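# Four arms move a hive roof box onto open hive

## Task

Take the box that sits on top of the closed hive and place it squarely on the open hive, covering its jars. Every jar must end up in its original spot, and nothing may drop freely by more than a few centimetres. Arm bases, in metres, with heading in degrees counter-clockwise from +x: arm1 at x=-0.27 y=-0.68 z=+1.16 heading +18; arm2 at x=-0.29 y=-0.16 z=+1.15 heading -7; arm3 at x=+0.92 y=-0.03 z=+1.12 heading -173; arm4 at x=+0.25 y=+0.68 z=+1.19 heading -100. Finish by opening the grippers and pulling the arms away. The box must rest in place by itself; if it stays only because a robot holds it, the goal is not met.

## Robot and tools

The setup: four identical i2rt Big YAM arms named arm1, arm2, arm3 and arm4. Each has six revolute joints, a two-finger gripper and a wrist camera (arm1_cam_wrist to arm4_cam_wrist). Two fixed room cameras, cam_high and cam_low, watch the scene. With joints 1 and 6 at zero and the hand level and pointing ahead, the wrist camera rides on top of the hand and looks toward the fingertips. The hand can reach roughly 1.0 m out from the joint 1 axis. Loose objects may occasionally get a short push from outside.

Frame: a single world frame, origin on the floor, +z up. Base positions and headings are given in the task in metres and degrees. The hand point lies midway between the fingertips; the hand z axis runs along the fingers, and the fingers open and close along its y axis.

execute_actions: argument actions is a list holding exactly one action, or empty to just read state and images. An action is an object keyed by robot name; each value is {"joints": {...}}. Inside, give any subset of joint1_rad, joint2_rad, joint3_rad, joint4_rad, joint5_rad, joint6_rad (radians) and gripper_m (metres). All values are absolute joint targets, not offsets. Each robot gets its own joints object. Ranges, with the tolerance counted as arrived:
- joint1_rad -2.879 to 2.879 (±0.045): turns the whole arm about its base; positive is counter-clockwise seen from above; 0 points along the base heading.
- joint2_rad 0 to 3.141 (±0.14): shoulder; 0 has the upper arm pointing back and about level; increasing lifts it up and over to the front.
- joint3_rad 0 to 3.019 (±0.09): elbow; 0 is fully folded; increasing opens it.
- joint4_rad -1.692 to 1.57 (±0.055): hand pitch; positive tilts the fingers up.
- joint5_rad -1.57 to 1.57 (±0.03): hand yaw; positive swings to the arm's right.
- joint6_rad -2.094 to 2.094 (±0.035): hand roll; positive is clockwise viewed from behind the hand.
- gripper_m 0 to 0.093 (±0.003): fingertip gap; the grip force tops out around 50 to 62 N per pad, lower on some units.
All motions in one action begin at once and may finish at different moments; joints move at different rates, so the hand may sweep a wide path between postures. An action runs at most 15 s. An unknown key or out-of-range number rejects the whole call and nothing moves. Joints or robots omitted may keep driving toward earlier targets. Optional cameras list picks which images come back (omitted, null or ["all"] gives all; [] gives none); the pictures line lists them in image order.

wait: seconds from 0 to 10; nothing new is commanded, and it returns the same state and images as an empty action.

zoom_image: camera name plus region [x0, y0, x1, y1] in pixels, top-left origin, at most 504 by 504; works on a camera's most recent full image.

finished_scene: pass the scene number; it ends the scene for good and reports success. The box must stay put afterward. Replying without any tool call also ends everything.

Reading results: joint_positions gives current angles. joint_status tells how each commanded motion ended. off_target means the joint stopped short and may still be straining. After contact_stop or time_out the joint holds where it stopped, except that a timed-out joint may keep a target (or one within 0.375, 0.375, 0.113, 0.225, 0.075, 0.3 rad for joints 1 to 6) and keep pushing; on_its_own lists such joints and anything uncommanded, where held at is the held target, not the position. To relieve a push, command the joint to its reported position. A target very near the current position may not move at all. A joint carrying weight sags after stopping. The message joint command not followed (often with a cause line) means a collision guard blocked that arm's joint targets; its gripper target still runs, blocked joints show not_followed, and the arm may retry them on later actions until new valid targets arrive. Empty calls never show this message. The guard can react too late and ignores fingers, gripper housings and wrist cameras, so arms can still collide. If any result reports a stop, the remaining motion and finish calls in that same reply are skipped.

Joint torques are listed per arm joint in joint order, excluding the gripper. They are raw drive outputs with per-unit offset, scale and noise, nonzero even in free air, and friction can mimic or mask load.

Heat: sustained load warms motors, even while you are thinking. A MOTOR HOT line appears from 85 °C; at 100 °C that arm's motors and gripper go limp until cooled, reported as an OVER-TEMPERATURE FAULT, and affected keys read limit_stop_at_motor_heat; resend targets afterward. The sim keeps running during your replies, with the robots holding the last command.

Avoid: hard contact or squeezing between two robots (this ends the run), hard impacts, strong pushes into objects (the arm does not yield on contact), dropping or slamming the box, disturbing the jars, and sending anything off the work area or to the floor. Lower the box gently, release it, then retract every arm.

Each tool is called after "Request:" as name(argument=value, ...) on one line, values as JSON.

## Session

I'll start by looking at the scene.

Request:
execute_actions(actions=[])

Scene clock: 0.00 s.
Joint torques (N m, as the arm reports them, + toward a larger angle): no reading
arm1.joint_positions: joint1_rad=-0.547 joint2_rad=+0.657 joint3_rad=+1.386 joint4_rad=-1.470 joint5_rad=+0.066 joint6_rad=+0.190 gripper_m=+0.095
arm1.joint_status: not commanded
arm1.hand: x=-0.0563 y=-0.7458 z=+1.6609 quat_wxyz=(-0.405, -0.204, -0.890, +0.035) (m; scene frame)
arm2.joint_positions: joint1_rad=-0.221 joint2_rad=+0.455 joint3_rad=+1.389 joint4_rad=-1.547 joint5_rad=-0.279 joint6_rad=+0.453 gripper_m=+0.095
arm2.joint_status: not commanded
arm2.hand: x=-0.1500 y=-0.1628 z=+1.6807 quat_wxyz=(-0.446, -0.288, -0.834, -0.150) (m; scene frame)
arm3.joint_positions: joint1_rad=-0.446 joint2_rad=+0.609 joint3_rad=+1.379 joint4_rad=-1.198 joint5_rad=-0.077 joint6_rad=-0.426 gripper_m=+0.094
arm3.joint_status: not commanded
arm3.hand: x=+0.6767 y=+0.0280 z=+1.6791 quat_wxyz=(+0.171, -0.841, -0.066, +0.509) (m; scene frame)
arm4.joint_positions: joint1_rad=-0.447 joint2_rad=+0.626 joint3_rad=+1.312 joint4_rad=-1.445 joint5_rad=-0.036 joint6_rad=+0.365 gripper_m=+0.095
arm4.joint_status: not commanded
arm4.hand: x=+0.1245 y=+0.4945 z=+1.6702 quat_wxyz=(-0.259, -0.877, -0.268, +0.304) (m; scene frame)
pictures: arm1_cam_wrist, arm2_cam_wrist, arm3_cam_wrist, arm4_cam_wrist, cam_high, cam_low
Images, in order (width x height): arm1_cam_wrist 896x504, arm2_cam_wrist 896x504, arm3_cam_wrist 896x504, arm4_cam_wrist 896x504, cam_high 896x504, cam_low 896x504.

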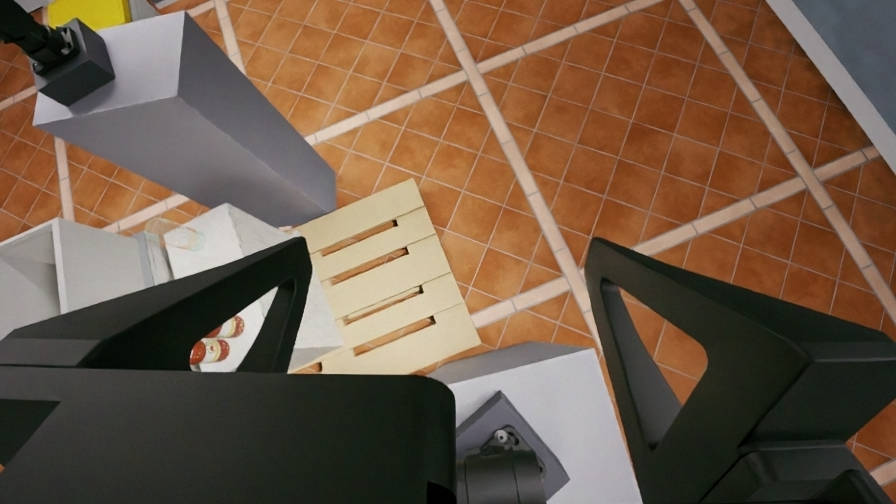

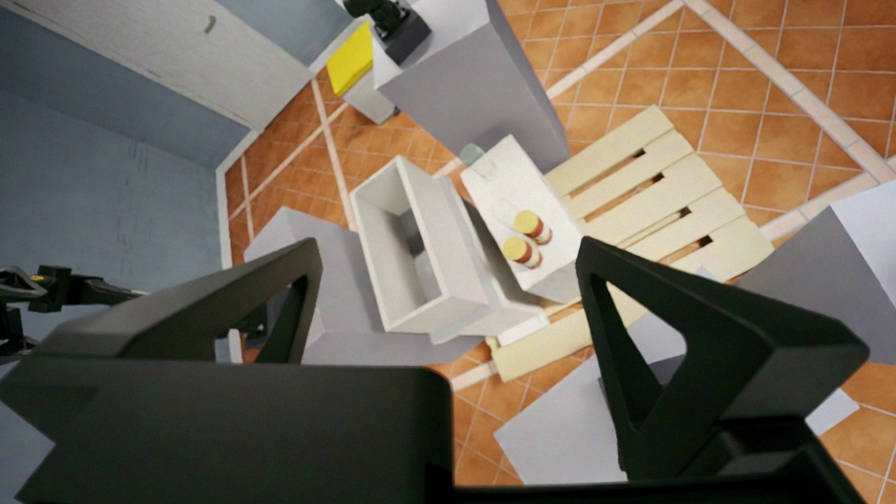

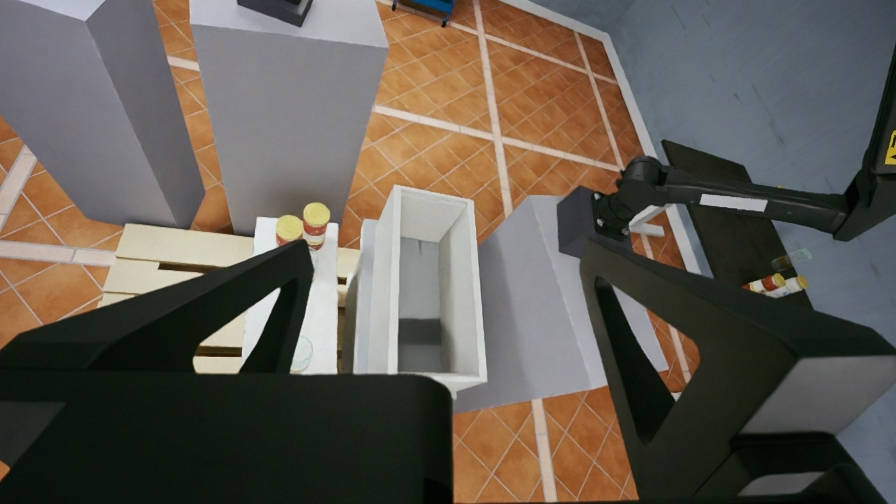

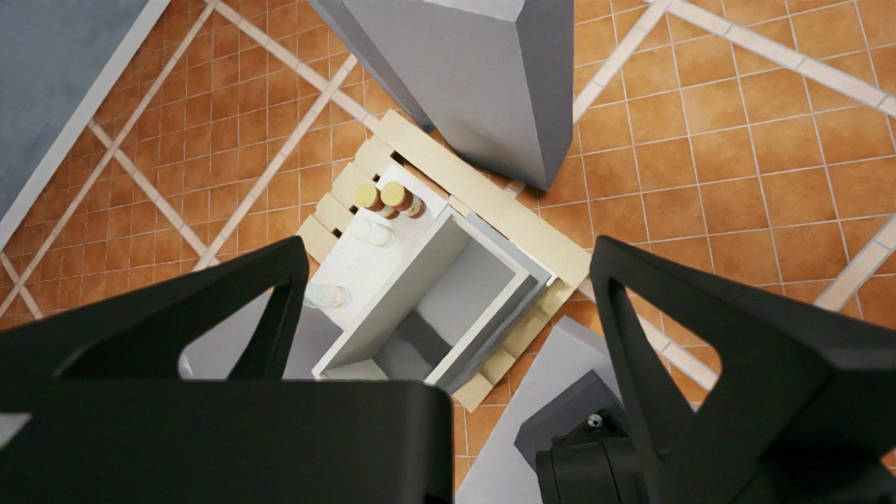

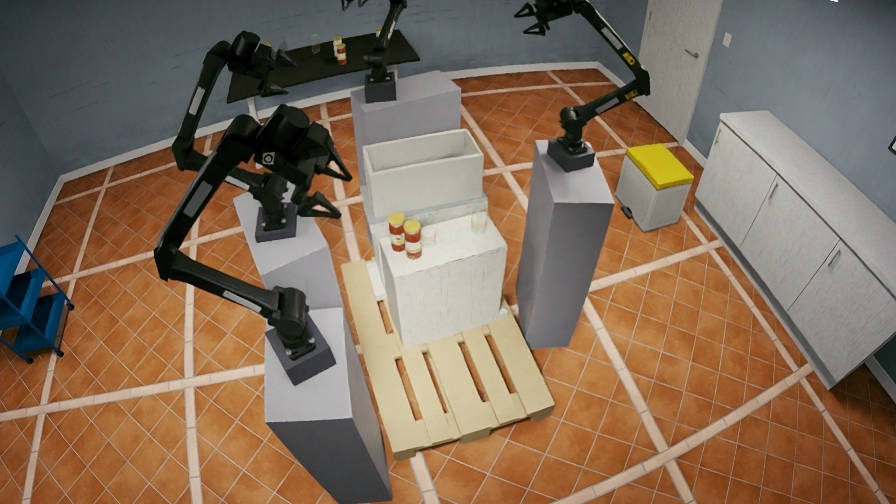

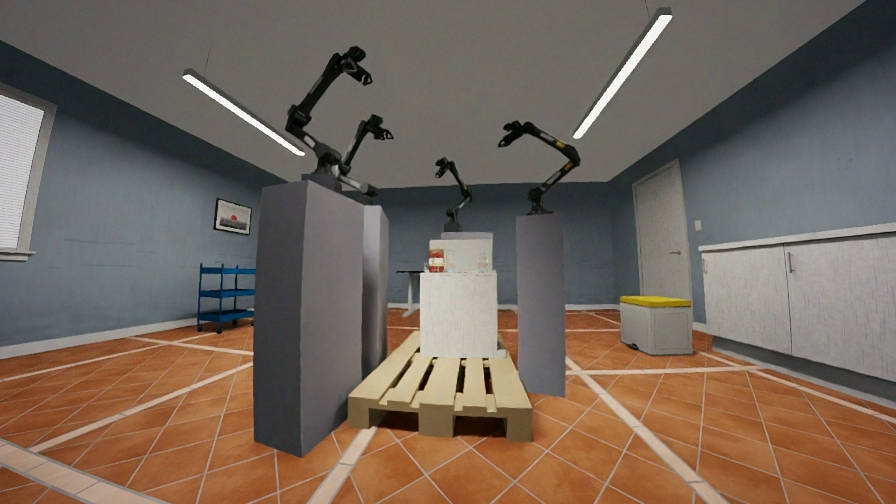

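Request:
zoom_image(camera="cam_high", region=[320, 100, 560, 360])

Request:
zoom_image(camera="cam_low", region=[380, 200, 540, 370])

Region (320, 100, 560, 360) of cam_high's 896x504 image, scaled by 1.938, with more detail than that image has; it fills the left 465 columns of this view, and the rest is white.

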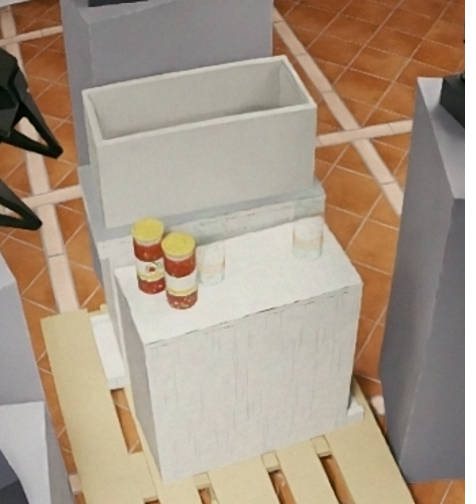

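Region (380, 200, 540, 370) of cam_low's 896x504 image, scaled by 2.965, with more detail than that image has; it fills the left 474 columns of this view, and the rest is white.

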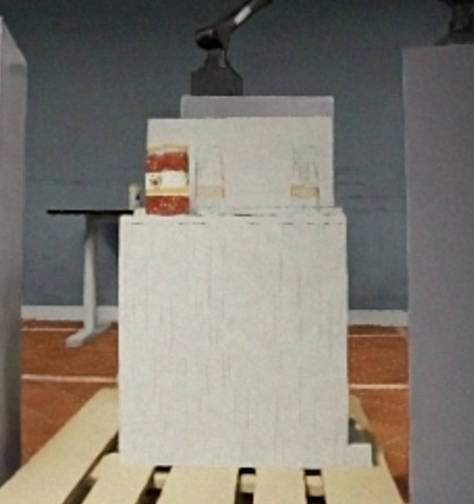

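Request:
zoom_image(camera="arm3_cam_wrist", region=[220, 140, 700, 420])

Request:
zoom_image(camera="arm2_cam_wrist", region=[300, 0, 640, 380])

Request:
zoom_image(camera="arm4_cam_wrist", region=[280, 90, 640, 420])

Region (220, 140, 700, 420) of arm3_cam_wrist's 896x504 image, scaled by 1.050, with more detail than that image has; it fills the top 294 rows of this view, and the rest is white.

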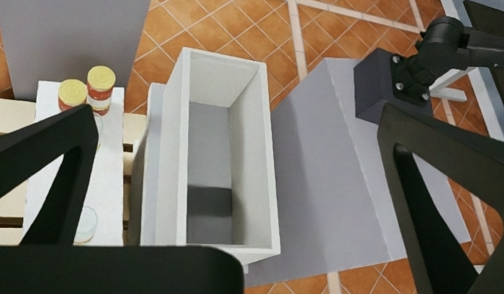

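Region (300, 0, 640, 380) of arm2_cam_wrist's 896x504 image, scaled by 1.326, with more detail than that image has; it fills the left 451 columns of this view, and the rest is white.

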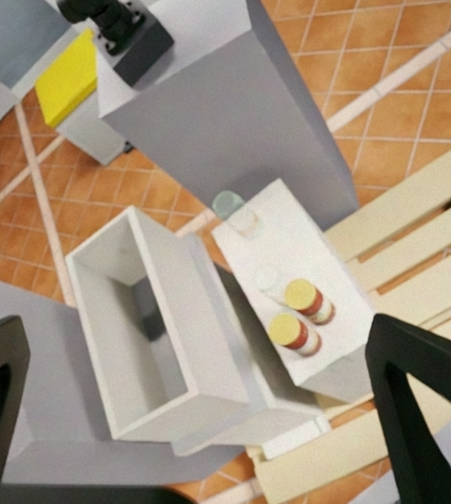

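Region (280, 90, 640, 420) of arm4_cam_wrist's 896x504 image, scaled by 1.400, with more detail than that image has; it fills the top 462 rows of this view, and the rest is white.

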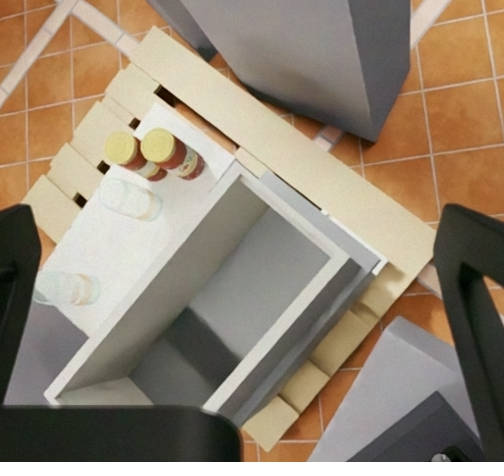

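Request:
execute_actions(actions=[{"arm1":{"joints":{"joint2_rad":1.2}},"arm2":{"joints":{"joint3_rad":0.9}},"arm3":{"joints":{"joint4_rad":-0.6}},"arm4":{"joints":{"joint5_rad":0.5}}}], cameras=[])

Scene clock: 24.40 s.
Joint torques (N m, as the arm reports them, + toward a larger angle): arm1=[-0.41 -9.05 11.42  1.07 -0.01 -0.03] | arm2=[-0.24  2.13  9.69  1.97 -0.23  0.03] | arm3=[0.04 2.59 9.65 2.92 0.03 0.02] | arm4=[ 1.78  0.25  8.83  1.35  0.31 -0.08]
arm1.joint_positions: joint1_rad=-0.547 joint2_rad=+1.218 joint3_rad=+1.386 joint4_rad=-1.470 joint5_rad=+0.066 joint6_rad=+0.190 gripper_m=+0.095
arm1.joint_status: all done
arm1.hand: x=+0.1078 y=-0.7827 z=+1.4942 quat_wxyz=(-0.137, -0.210, -0.967, +0.032) (m; scene frame)
arm2.joint_positions: joint1_rad=-0.221 joint2_rad=+0.458 joint3_rad=+0.902 joint4_rad=-1.547 joint5_rad=-0.279 joint6_rad=+0.453 gripper_m=+0.095
arm2.joint_status: all done
arm2.hand: x=-0.1220 y=-0.1711 z=+1.4628 quat_wxyz=(-0.219, -0.349, -0.899, -0.151) (m; scene frame)
arm3.joint_positions: joint1_rad=-0.446 joint2_rad=+0.609 joint3_rad=+1.379 joint4_rad=-0.626 joint5_rad=-0.077 joint6_rad=-0.426 gripper_m=+0.094
arm3.joint_status: all done
arm3.hand: x=+0.6562 y=+0.0333 z=+1.8159 quat_wxyz=(+0.256, -0.655, -0.066, +0.707) (m; scene frame)
arm4.joint_positions: joint1_rad=-0.447 joint2_rad=+0.626 joint3_rad=+1.312 joint4_rad=-1.445 joint5_rad=+0.498 joint6_rad=+0.365 gripper_m=+0.095
arm4.joint_status: all done
arm4.hand: x=+0.0618 y=+0.5585 z=+1.6837 quat_wxyz=(-0.059, -0.881, -0.160, +0.442) (m; scene frame)
pictures: none
No camera images: the call's "cameras" was empty. Leave "cameras" out to get every camera's image.

Request:
execute_actions(actions=[{"arm2":{"joints":{"joint1_rad":0.966,"joint2_rad":2.163,"joint3_rad":1.587,"joint4_rad":-0.995,"joint5_rad":0.0,"joint6_rad":-0.71}},"arm3":{"joints":{"joint1_rad":-0.883,"joint2_rad":1.808,"joint3_rad":1.078,"joint4_rad":-0.841,"joint5_rad":0.0,"joint6_rad":0.827}}}], cameras=["arm2_cam_wrist","arm3_cam_wrist","cam_high","cam_low"])

Scene clock: 38.10 s.
Joint torques (N m, as the arm reports them, + toward a larger angle): arm1=[-1.06 -9.72 11.47  1.06 -0.01 -0.03] | arm2=[ -0.19 -16.83   9.81   0.87  -0.16  -0.03] | arm3=[  0.06 -13.29   6.9   -0.32   0.21   0.14] | arm4=[ 1.63  0.29  8.85  1.36  0.31 -0.07]
arm1.joint_positions: joint1_rad=-0.547 joint2_rad=+1.218 joint3_rad=+1.386 joint4_rad=-1.470 joint5_rad=+0.066 joint6_rad=+0.190 gripper_m=+0.095
arm1.joint_status: not commanded
arm1.hand: x=+0.1078 y=-0.7827 z=+1.4942 quat_wxyz=(-0.137, -0.210, -0.967, +0.032) (m; scene frame)
arm2.joint_positions: joint1_rad=+0.970 joint2_rad=+2.174 joint3_rad=+1.570 joint4_rad=-0.995 joint5_rad=+0.000 joint6_rad=-0.696 gripper_m=+0.095
arm2.joint_status: all done
arm2.hand: x=+0.1065 y=+0.2919 z=+1.0985 quat_wxyz=(+0.012, +0.695, -0.719, -0.004) (m; scene frame)
arm3.joint_positions: joint1_rad=-0.889 joint2_rad=+1.806 joint3_rad=+1.076 joint4_rad=-0.826 joint5_rad=-0.003 joint6_rad=+0.811 gripper_m=+0.094
arm3.joint_status: all done
arm3.hand: x=+0.5891 y=+0.2879 z=+1.0953 quat_wxyz=(+0.006, -0.704, +0.710, +0.005) (m; scene frame)
arm4.joint_positions: joint1_rad=-0.447 joint2_rad=+0.626 joint3_rad=+1.312 joint4_rad=-1.445 joint5_rad=+0.498 joint6_rad=+0.365 gripper_m=+0.095
arm4.joint_status: not commanded
arm4.hand: x=+0.0618 y=+0.5585 z=+1.6837 quat_wxyz=(-0.059, -0.881, -0.160, +0.442) (m; scene frame)
pictures: arm2_cam_wrist, arm3_cam_wrist, cam_high, cam_low
Images, in order (width x height): arm2_cam_wrist 896x504, arm3_cam_wrist 896x504, cam_high 896x504, cam_low 896x504.

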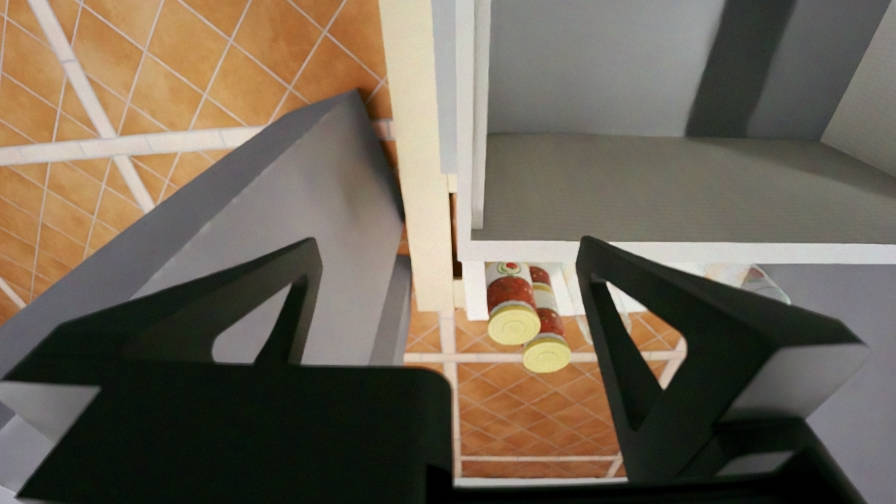

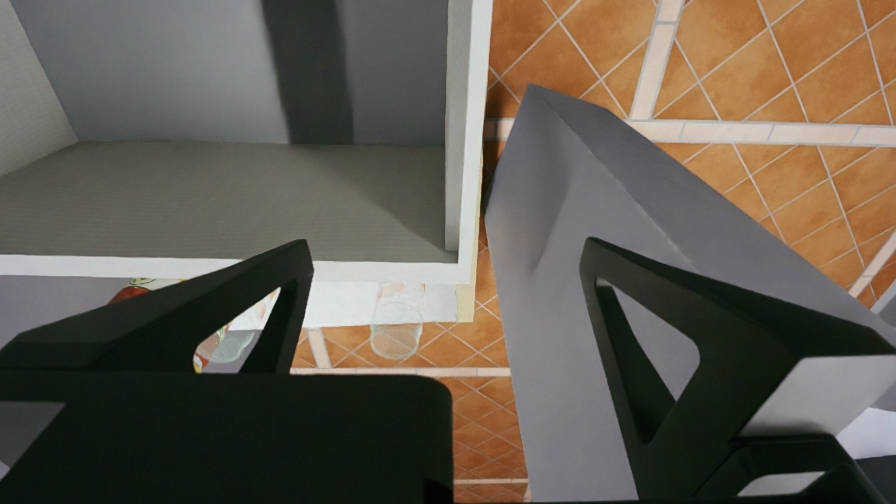

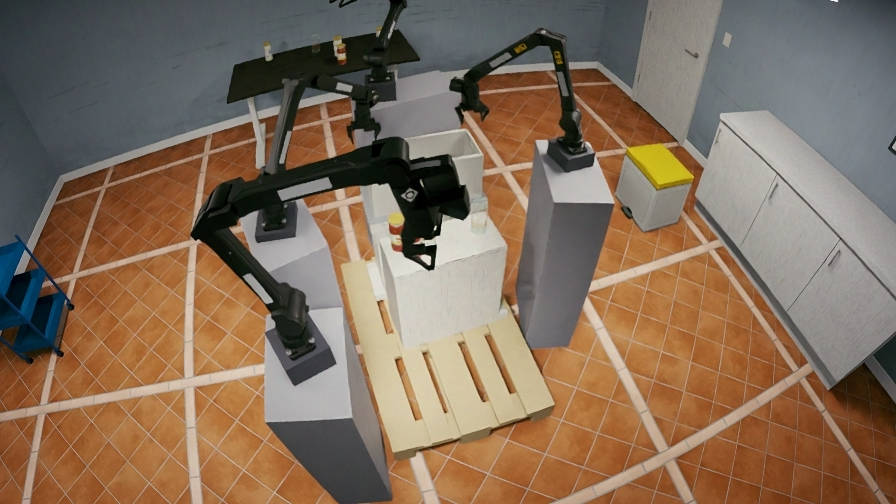

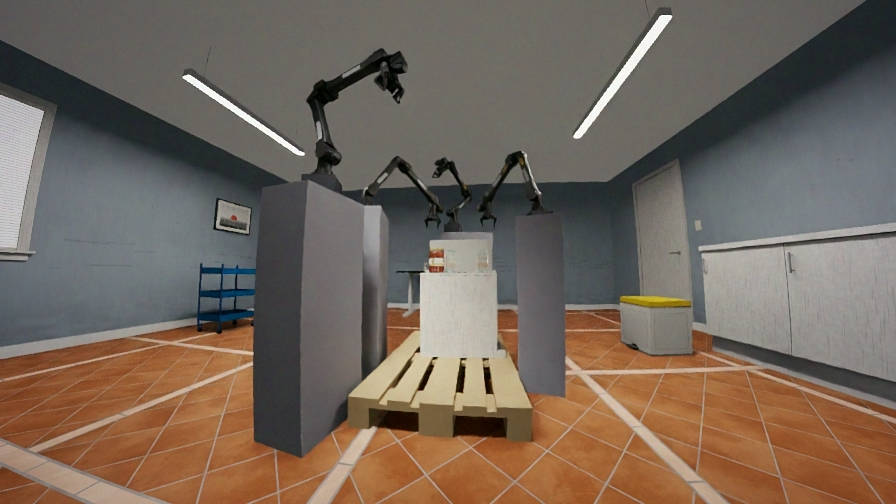

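Request:
execute_actions(actions=[{"arm1":{"joints":{"joint2_rad":0.5,"joint1_rad":-0.9}},"arm2":{"joints":{"joint1_rad":0.958,"joint2_rad":2.344,"joint3_rad":1.582,"joint4_rad":-0.781,"joint6_rad":-0.72}},"arm3":{"joints":{"joint1_rad":-0.909,"joint2_rad":2.011,"joint3_rad":1.016,"joint4_rad":-0.58,"joint6_rad":0.825}}}], cameras=["arm2_cam_wrist","arm3_cam_wrist","cam_high","cam_low"])

Scene clock: 46.60 s.
Joint torques (N m, as the arm reports them, + toward a larger angle): arm1=[-1.42  6.71  7.79  1.79 -0.05 -0.04] | arm2=[ -0.81 -18.49   8.18   1.41  -0.16  -0.04] | arm3=[ -0.64 -14.72   5.47   0.86   0.2    0.12] | arm4=[ 1.74  0.19  8.83  1.34  0.31 -0.08]
arm1.joint_positions: joint1_rad=-0.891 joint2_rad=+0.485 joint3_rad=+1.399 joint4_rad=-1.470 joint5_rad=+0.067 joint6_rad=+0.190 gripper_m=+0.095
arm1.joint_status: all done
arm1.hand: x=-0.1491 y=-0.7796 z=+1.6955 quat_wxyz=(-0.473, -0.342, -0.803, +0.118) (m; scene frame)
arm2.joint_positions: joint1_rad=+0.970 joint2_rad=+2.371 joint3_rad=+1.570 joint4_rad=-0.796 joint5_rad=+0.000 joint6_rad=-0.707 gripper_m=+0.095
arm2.joint_status: all done
arm2.hand: x=+0.1063 y=+0.2928 z=+0.9827 quat_wxyz=(+0.011, +0.698, -0.716, -0.004) (m; scene frame)
arm3.joint_positions: joint1_rad=-0.905 joint2_rad=+2.021 joint3_rad=+1.007 joint4_rad=-0.597 joint5_rad=-0.003 joint6_rad=+0.811 gripper_m=+0.094
arm3.joint_status: all done
arm3.hand: x=+0.6128 y=+0.2768 z=+0.9855 quat_wxyz=(+0.006, -0.698, +0.716, -0.022) (m; scene frame)
arm4.joint_positions: joint1_rad=-0.447 joint2_rad=+0.626 joint3_rad=+1.312 joint4_rad=-1.445 joint5_rad=+0.498 joint6_rad=+0.365 gripper_m=+0.095
arm4.joint_status: not commanded
arm4.hand: x=+0.0618 y=+0.5585 z=+1.6837 quat_wxyz=(-0.059, -0.881, -0.160, +0.442) (m; scene frame)
pictures: arm2_cam_wrist, arm3_cam_wrist, cam_high, cam_low
Images, in order (width x height): arm2_cam_wrist 896x504, arm3_cam_wrist 896x504, cam_high 896x504, cam_low 896x504.

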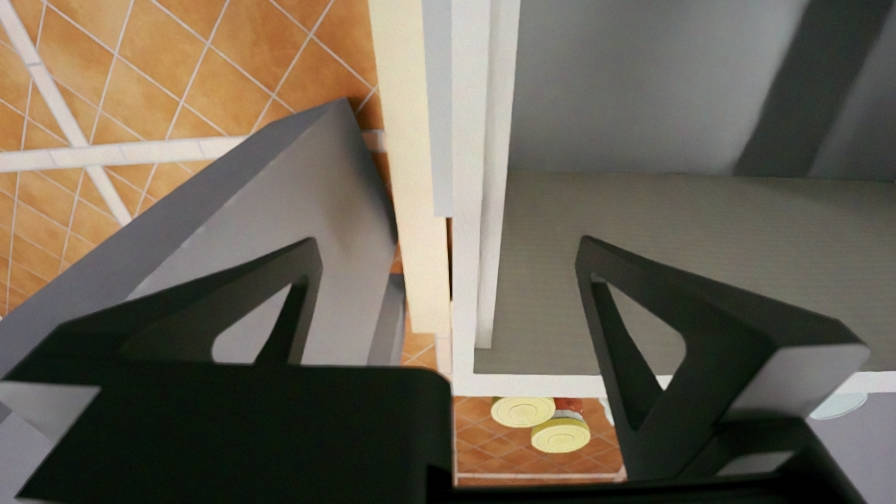

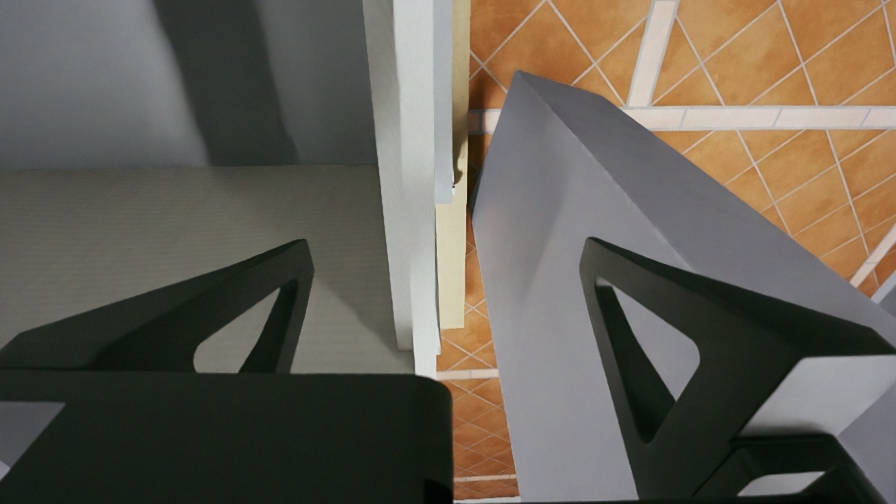

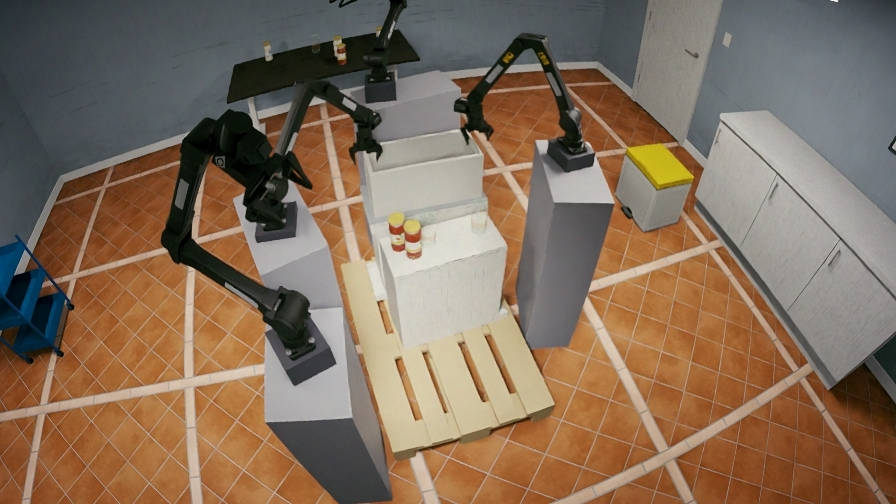

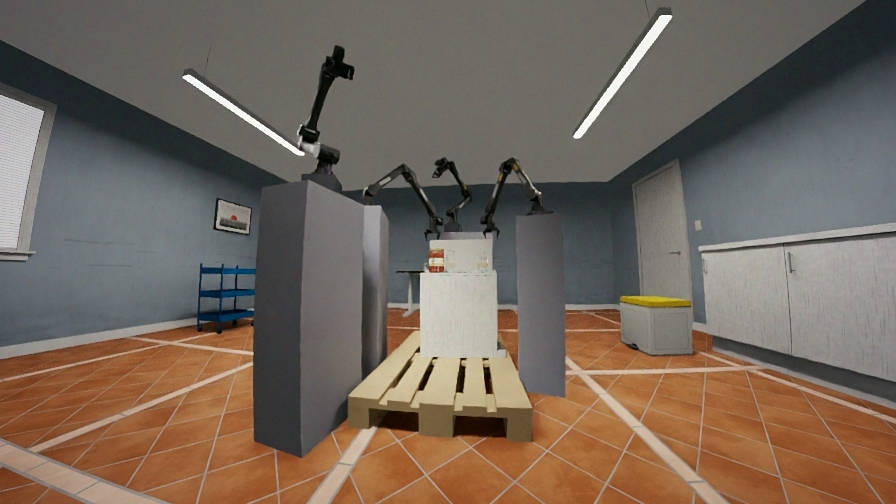

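Request:
execute_actions(actions=[{"arm2":{"joints":{"joint2_rad":2.475,"joint3_rad":1.645,"joint4_rad":-0.686}},"arm3":{"joints":{"joint2_rad":2.169,"joint3_rad":1.047,"joint4_rad":-0.41}}}], cameras=["arm2_cam_wrist","arm3_cam_wrist","cam_low"])

Scene clock: 56.63 s.
Joint torques (N m, as the arm reports them, + toward a larger angle): arm1=[-1.57  6.83  7.75  1.85 -0.08 -0.04] | arm2=[ -0.76 -18.18   9.09   1.4   -0.17  -0.04] | arm3=[ -0.55 -14.62   4.79   0.98   0.21   0.12] | arm4=[ 1.63  0.18  8.83  1.36  0.31 -0.08]
arm1.joint_positions: joint1_rad=-0.891 joint2_rad=+0.485 joint3_rad=+1.399 joint4_rad=-1.470 joint5_rad=+0.067 joint6_rad=+0.190 gripper_m=+0.095
arm1.joint_status: not commanded
arm1.hand: x=-0.1491 y=-0.7796 z=+1.6955 quat_wxyz=(-0.473, -0.342, -0.803, +0.118) (m; scene frame)
arm2.joint_positions: joint1_rad=+0.970 joint2_rad=+2.488 joint3_rad=+1.618 joint4_rad=-0.698 joint5_rad=+0.000 joint6_rad=-0.707 gripper_m=+0.095
arm2.joint_status: all done
arm2.hand: x=+0.1131 y=+0.3012 z=+0.9264 quat_wxyz=(-0.004, +0.698, -0.716, -0.005) (m; scene frame)
arm3.joint_positions: joint1_rad=-0.905 joint2_rad=+2.170 joint3_rad=+1.036 joint4_rad=-0.427 joint5_rad=-0.003 joint6_rad=+0.811 gripper_m=+0.094
arm3.joint_status: all done
arm3.hand: x=+0.6028 y=+0.2880 z=+0.9261 quat_wxyz=(+0.006, -0.699, +0.716, +0.003) (m; scene frame)
arm4.joint_positions: joint1_rad=-0.447 joint2_rad=+0.626 joint3_rad=+1.312 joint4_rad=-1.445 joint5_rad=+0.498 joint6_rad=+0.365 gripper_m=+0.095
arm4.joint_status: not commanded
arm4.hand: x=+0.0618 y=+0.5585 z=+1.6837 quat_wxyz=(-0.059, -0.881, -0.160, +0.442) (m; scene frame)
pictures: arm2_cam_wrist, arm3_cam_wrist, cam_low
Images, in order (width x height): arm2_cam_wrist 896x504, arm3_cam_wrist 896x504, cam_low 896x504.

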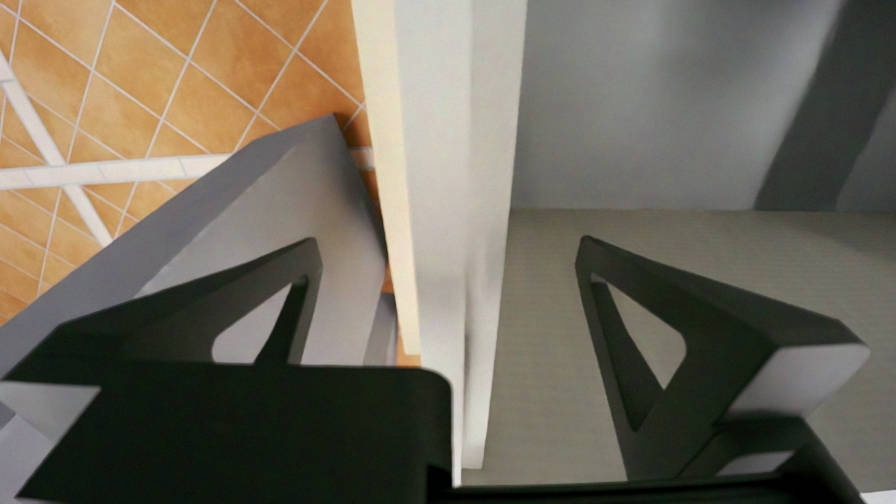

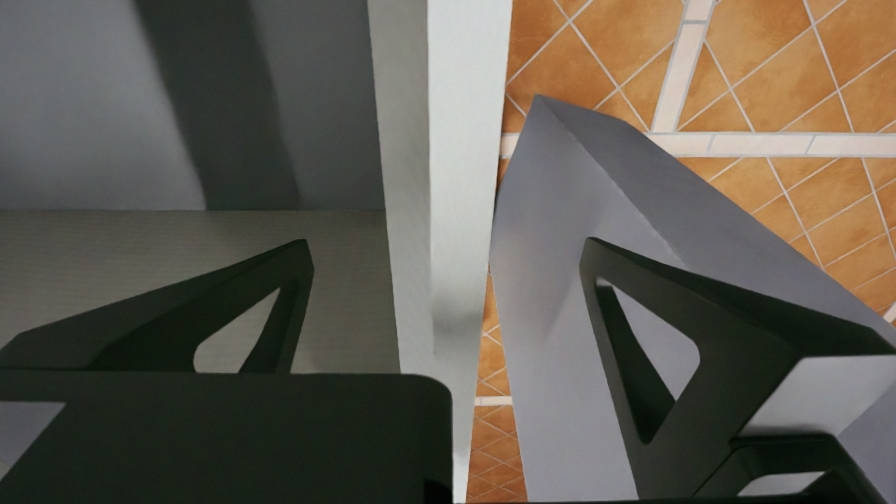

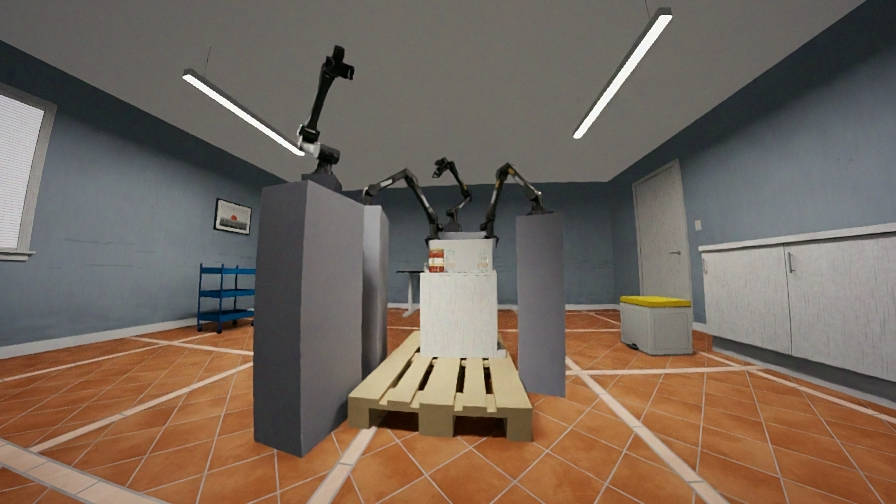

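Request:
execute_actions(actions=[{"arm2":{"joints":{"gripper_m":0.0}},"arm3":{"joints":{"gripper_m":0.0}}}], cameras=["arm2_cam_wrist","arm3_cam_wrist"])

Scene clock: 58.70 s.
Joint torques (N m, as the arm reports them, + toward a larger angle): arm1=[-1.5   6.93  7.65  1.84 -0.07 -0.05] | arm2=[ -0.33 -18.19   8.95   1.1   -0.4    0.02] | arm3=[ -0.75 -14.94   4.63   0.72   0.43   0.03] | arm4=[ 1.73  0.26  8.81  1.36  0.31 -0.08]
arm1.joint_positions: joint1_rad=-0.891 joint2_rad=+0.485 joint3_rad=+1.399 joint4_rad=-1.470 joint5_rad=+0.067 joint6_rad=+0.190 gripper_m=+0.095
arm1.joint_status: not commanded
arm1.hand: x=-0.1491 y=-0.7796 z=+1.6955 quat_wxyz=(-0.473, -0.342, -0.803, +0.118) (m; scene frame)
arm2.joint_positions: joint1_rad=+0.966 joint2_rad=+2.488 joint3_rad=+1.620 joint4_rad=-0.690 joint5_rad=+0.006 joint6_rad=-0.714 gripper_m=+0.019
arm2.joint_status: gripper_m off_target (ended at +0.019, target +0.000)
arm2.hand: x=+0.1178 y=+0.3015 z=+0.9268 quat_wxyz=(-0.009, +0.699, -0.715, -0.003) (m; scene frame)
arm3.joint_positions: joint1_rad=-0.903 joint2_rad=+2.170 joint3_rad=+1.038 joint4_rad=-0.420 joint5_rad=-0.009 joint6_rad=+0.819 gripper_m=+0.018
arm3.joint_status: gripper_m off_target (ended at +0.018, target +0.000)
arm3.hand: x=+0.5993 y=+0.2890 z=+0.9265 quat_wxyz=(+0.003, -0.696, +0.718, +0.007) (m; scene frame)
arm4.joint_positions: joint1_rad=-0.447 joint2_rad=+0.626 joint3_rad=+1.312 joint4_rad=-1.445 joint5_rad=+0.498 joint6_rad=+0.365 gripper_m=+0.095
arm4.joint_status: not commanded
arm4.hand: x=+0.0618 y=+0.5585 z=+1.6837 quat_wxyz=(-0.059, -0.881, -0.160, +0.442) (m; scene frame)
pictures: arm2_cam_wrist, arm3_cam_wrist
Images, in order (width x height): arm2_cam_wrist 896x504, arm3_cam_wrist 896x504.

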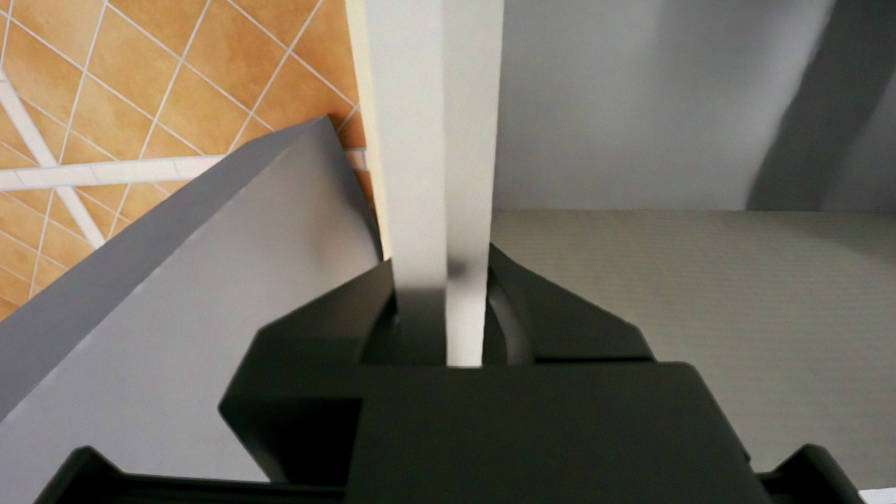

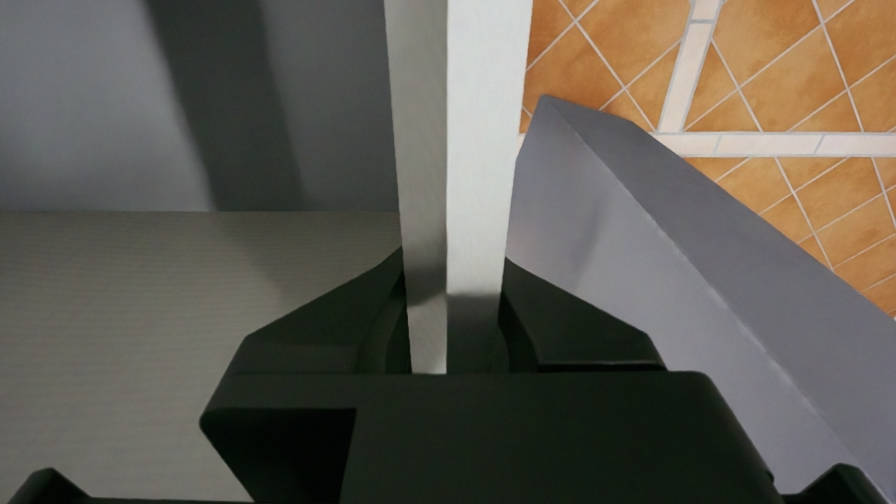

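Request:
execute_actions(actions=[{"arm2":{"joints":{"joint2_rad":2.40,"joint3_rad":1.62,"joint4_rad":-0.769}},"arm3":{"joints":{"joint2_rad":2.06,"joint3_rad":1.045,"joint4_rad":-0.537}}}], cameras=["arm2_cam_wrist","cam_low"])

Scene clock: 61.67 s.
Joint torques (N m, as the arm reports them, + toward a larger angle): arm1=[-1.84  6.71  7.73  1.86 -0.05 -0.03] | arm2=[  0.37 -23.16   6.54  -1.16  -1.07   0.17] | arm3=[ -1.27 -21.62   4.58  -1.76   0.59  -0.03] | arm4=[ 1.74  0.19  8.83  1.36  0.31 -0.07]
arm1.joint_positions: joint1_rad=-0.891 joint2_rad=+0.485 joint3_rad=+1.399 joint4_rad=-1.470 joint5_rad=+0.067 joint6_rad=+0.190 gripper_m=+0.095
arm1.joint_status: not commanded
arm1.hand: x=-0.1491 y=-0.7796 z=+1.6955 quat_wxyz=(-0.473, -0.342, -0.803, +0.118) (m; scene frame)
arm2.joint_positions: joint1_rad=+0.955 joint2_rad=+2.483 joint3_rad=+1.620 joint4_rad=-0.718 joint5_rad=+0.022 joint6_rad=-0.727 gripper_m=+0.019
arm2.joint_status: all done
arm2.hand: x=+0.1215 y=+0.2913 z=+0.9299 quat_wxyz=(+0.002, +0.700, -0.714, +0.006) (m; scene frame)
arm3.joint_positions: joint1_rad=-0.897 joint2_rad=+2.145 joint3_rad=+1.038 joint4_rad=-0.489 joint5_rad=-0.013 joint6_rad=+0.826 gripper_m=+0.018
arm3.joint_status: all done
arm3.hand: x=+0.6030 y=+0.2800 z=+0.9376 quat_wxyz=(+0.001, -0.696, +0.718, -0.015) (m; scene frame)
arm4.joint_positions: joint1_rad=-0.447 joint2_rad=+0.626 joint3_rad=+1.312 joint4_rad=-1.445 joint5_rad=+0.498 joint6_rad=+0.365 gripper_m=+0.095
arm4.joint_status: not commanded
arm4.hand: x=+0.0618 y=+0.5585 z=+1.6837 quat_wxyz=(-0.059, -0.881, -0.160, +0.442) (m; scene frame)
pictures: arm2_cam_wrist, cam_low
Images, in order (width x height): arm2_cam_wrist 896x504, cam_low 896x504.

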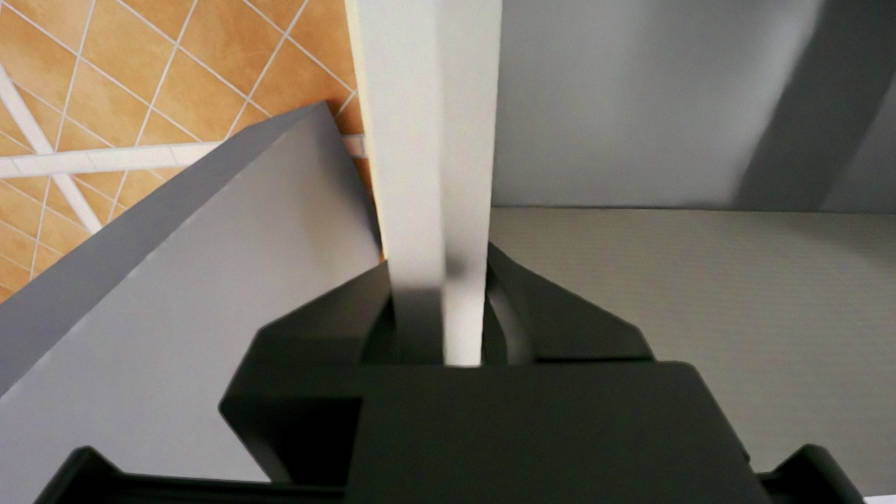

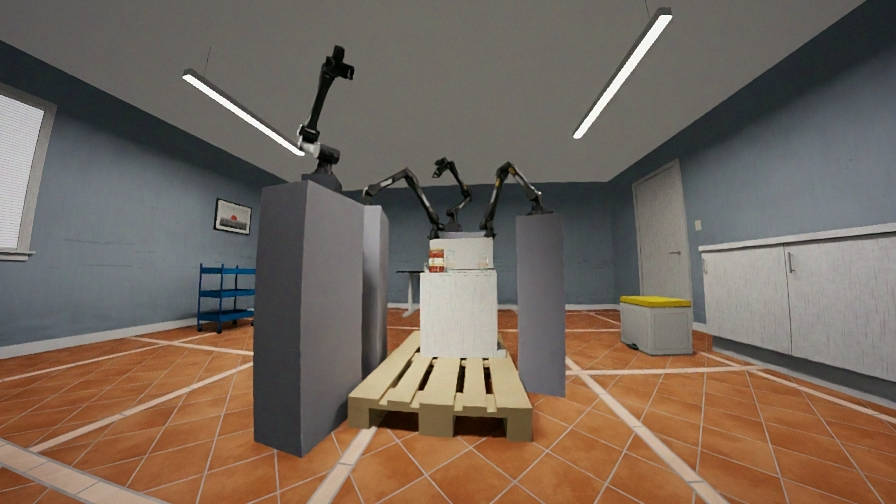

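Request:
execute_actions(actions=[{"arm2":{"joints":{"joint2_rad":2.22,"joint3_rad":1.60,"joint4_rad":-0.807}},"arm3":{"joints":{"joint1_rad":-0.897,"joint2_rad":1.907,"joint3_rad":1.03,"joint4_rad":-0.597}}}], cameras=["arm2_cam_wrist","cam_low"])

Scene clock: 67.83 s.
Joint torques (N m, as the arm reports them, + toward a larger angle): arm1=[-1.61  6.74  7.82  1.86 -0.08 -0.04] | arm2=[  0.22 -24.93  10.22   0.49  -0.58   0.11] | arm3=[ -0.41 -18.97   7.59  -0.32   0.51  -0.09] | arm4=[ 1.72  0.18  8.85  1.35  0.3  -0.07]
arm1.joint_positions: joint1_rad=-0.891 joint2_rad=+0.485 joint3_rad=+1.399 joint4_rad=-1.470 joint5_rad=+0.067 joint6_rad=+0.190 gripper_m=+0.095
arm1.joint_status: not commanded
arm1.hand: x=-0.1491 y=-0.7796 z=+1.6955 quat_wxyz=(-0.473, -0.342, -0.803, +0.118) (m; scene frame)
arm2.joint_positions: joint1_rad=+0.955 joint2_rad=+2.329 joint3_rad=+1.569 joint4_rad=-0.797 joint5_rad=+0.010 joint6_rad=-0.723 gripper_m=+0.019
arm2.joint_status: all done
arm2.hand: x=+0.1220 y=+0.2941 z=+1.0070 quat_wxyz=(-0.009, +0.699, -0.715, -0.001) (m; scene frame)
arm3.joint_positions: joint1_rad=-0.896 joint2_rad=+1.972 joint3_rad=+0.996 joint4_rad=-0.583 joint5_rad=-0.011 joint6_rad=+0.833 gripper_m=+0.018
arm3.joint_status: all done
arm3.hand: x=+0.6022 y=+0.2794 z=+1.0039 quat_wxyz=(+0.002, -0.694, +0.720, +0.004) (m; scene frame)
arm4.joint_positions: joint1_rad=-0.447 joint2_rad=+0.626 joint3_rad=+1.312 joint4_rad=-1.445 joint5_rad=+0.498 joint6_rad=+0.365 gripper_m=+0.095
arm4.joint_status: not commanded
arm4.hand: x=+0.0618 y=+0.5585 z=+1.6837 quat_wxyz=(-0.059, -0.881, -0.160, +0.442) (m; scene frame)
pictures: arm2_cam_wrist, cam_low
Images, in order (width x height): arm2_cam_wrist 896x504, cam_low 896x504.

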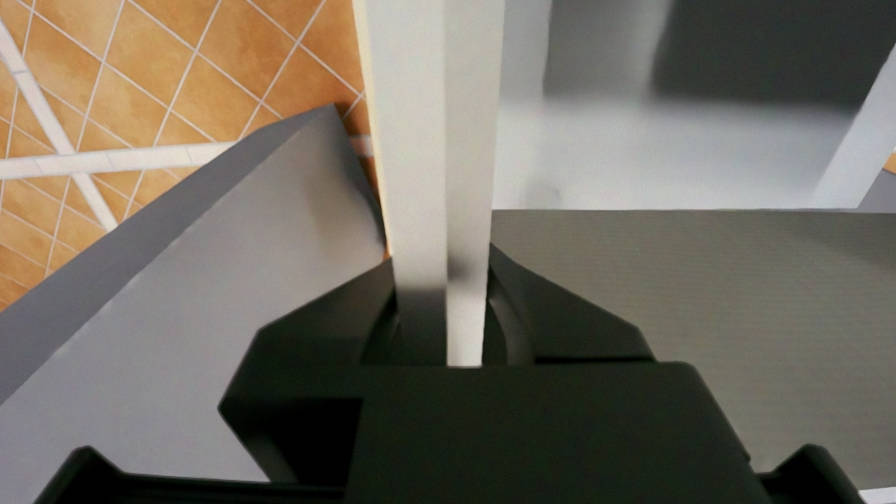

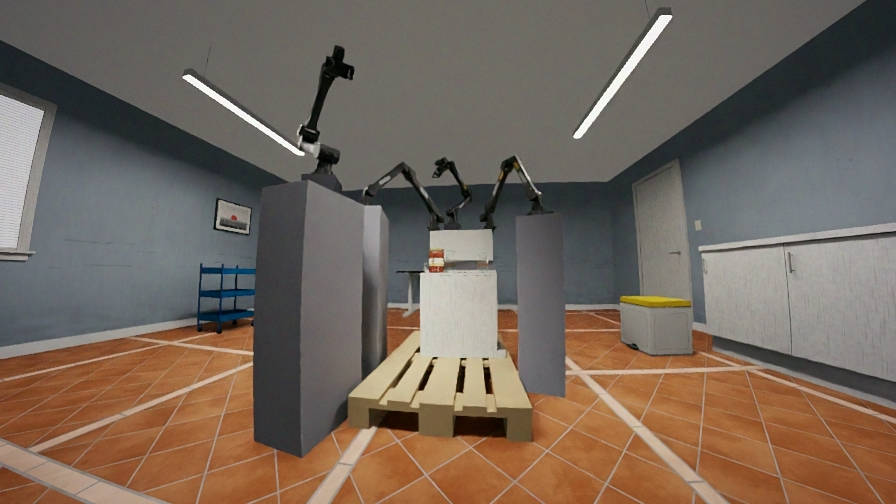

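Request:
execute_actions(actions=[{"arm2":{"joints":{"joint2_rad":2.058,"joint3_rad":1.625,"joint4_rad":-1.005}},"arm3":{"joints":{"joint2_rad":1.696,"joint3_rad":1.09,"joint4_rad":-0.875}}}], cameras=["arm2_cam_wrist","arm3_cam_wrist","cam_low"])

Scene clock: 70.20 s.
Joint torques (N m, as the arm reports them, + toward a larger angle): arm1=[-1.45  6.97  7.83  1.78 -0.05 -0.01] | arm2=[  0.79 -23.16  13.71   0.27  -0.83   0.15] | arm3=[ -0.74 -16.36  11.56  -0.82   0.75  -0.15] | arm4=[ 1.65  0.22  8.81  1.37  0.31 -0.08]
arm1.joint_positions: joint1_rad=-0.891 joint2_rad=+0.485 joint3_rad=+1.399 joint4_rad=-1.470 joint5_rad=+0.067 joint6_rad=+0.190 gripper_m=+0.095
arm1.joint_status: not commanded
arm1.hand: x=-0.1491 y=-0.7796 z=+1.6955 quat_wxyz=(-0.473, -0.342, -0.803, +0.118) (m; scene frame)
arm2.joint_positions: joint1_rad=+0.951 joint2_rad=+2.150 joint3_rad=+1.569 joint4_rad=-0.986 joint5_rad=+0.016 joint6_rad=-0.725 gripper_m=+0.019
arm2.joint_status: all done
arm2.hand: x=+0.1212 y=+0.2864 z=+1.1116 quat_wxyz=(-0.004, +0.698, -0.716, +0.003) (m; scene frame)
arm3.joint_positions: joint1_rad=-0.891 joint2_rad=+1.743 joint3_rad=+1.023 joint4_rad=-0.849 joint5_rad=-0.017 joint6_rad=+0.838 gripper_m=+0.018
arm3.joint_status: all done
arm3.hand: x=+0.6044 y=+0.2708 z=+1.1074 quat_wxyz=(-0.001, -0.694, +0.720, -0.001) (m; scene frame)
arm4.joint_positions: joint1_rad=-0.447 joint2_rad=+0.626 joint3_rad=+1.312 joint4_rad=-1.445 joint5_rad=+0.498 joint6_rad=+0.365 gripper_m=+0.095
arm4.joint_status: not commanded
arm4.hand: x=+0.0618 y=+0.5585 z=+1.6837 quat_wxyz=(-0.059, -0.881, -0.160, +0.442) (m; scene frame)
pictures: arm2_cam_wrist, arm3_cam_wrist, cam_low
Images, in order (width x height): arm2_cam_wrist 896x504, arm3_cam_wrist 896x504, cam_low 896x504.

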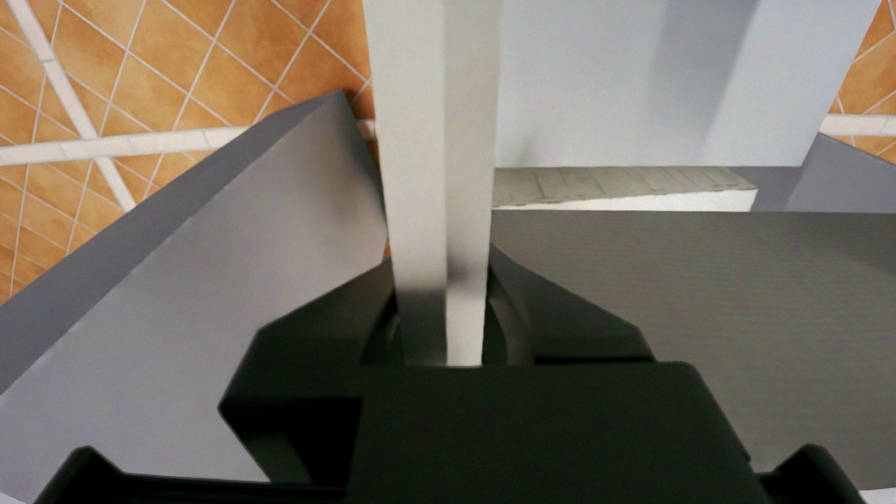

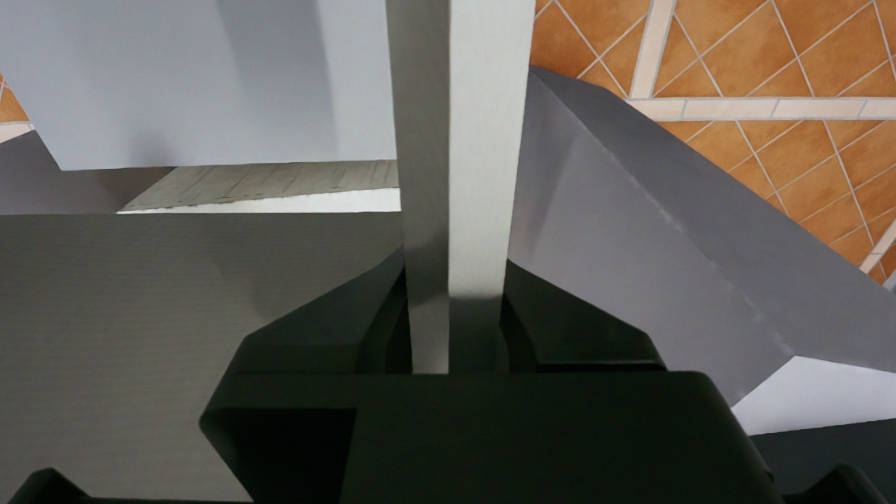

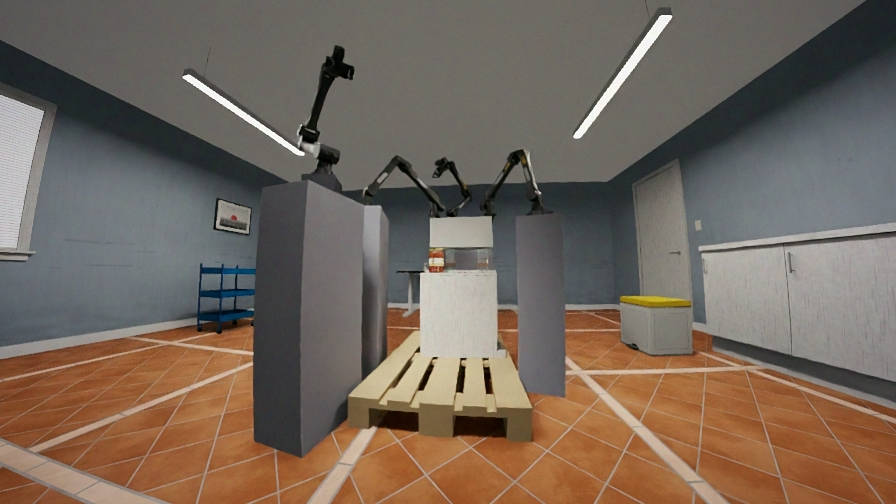

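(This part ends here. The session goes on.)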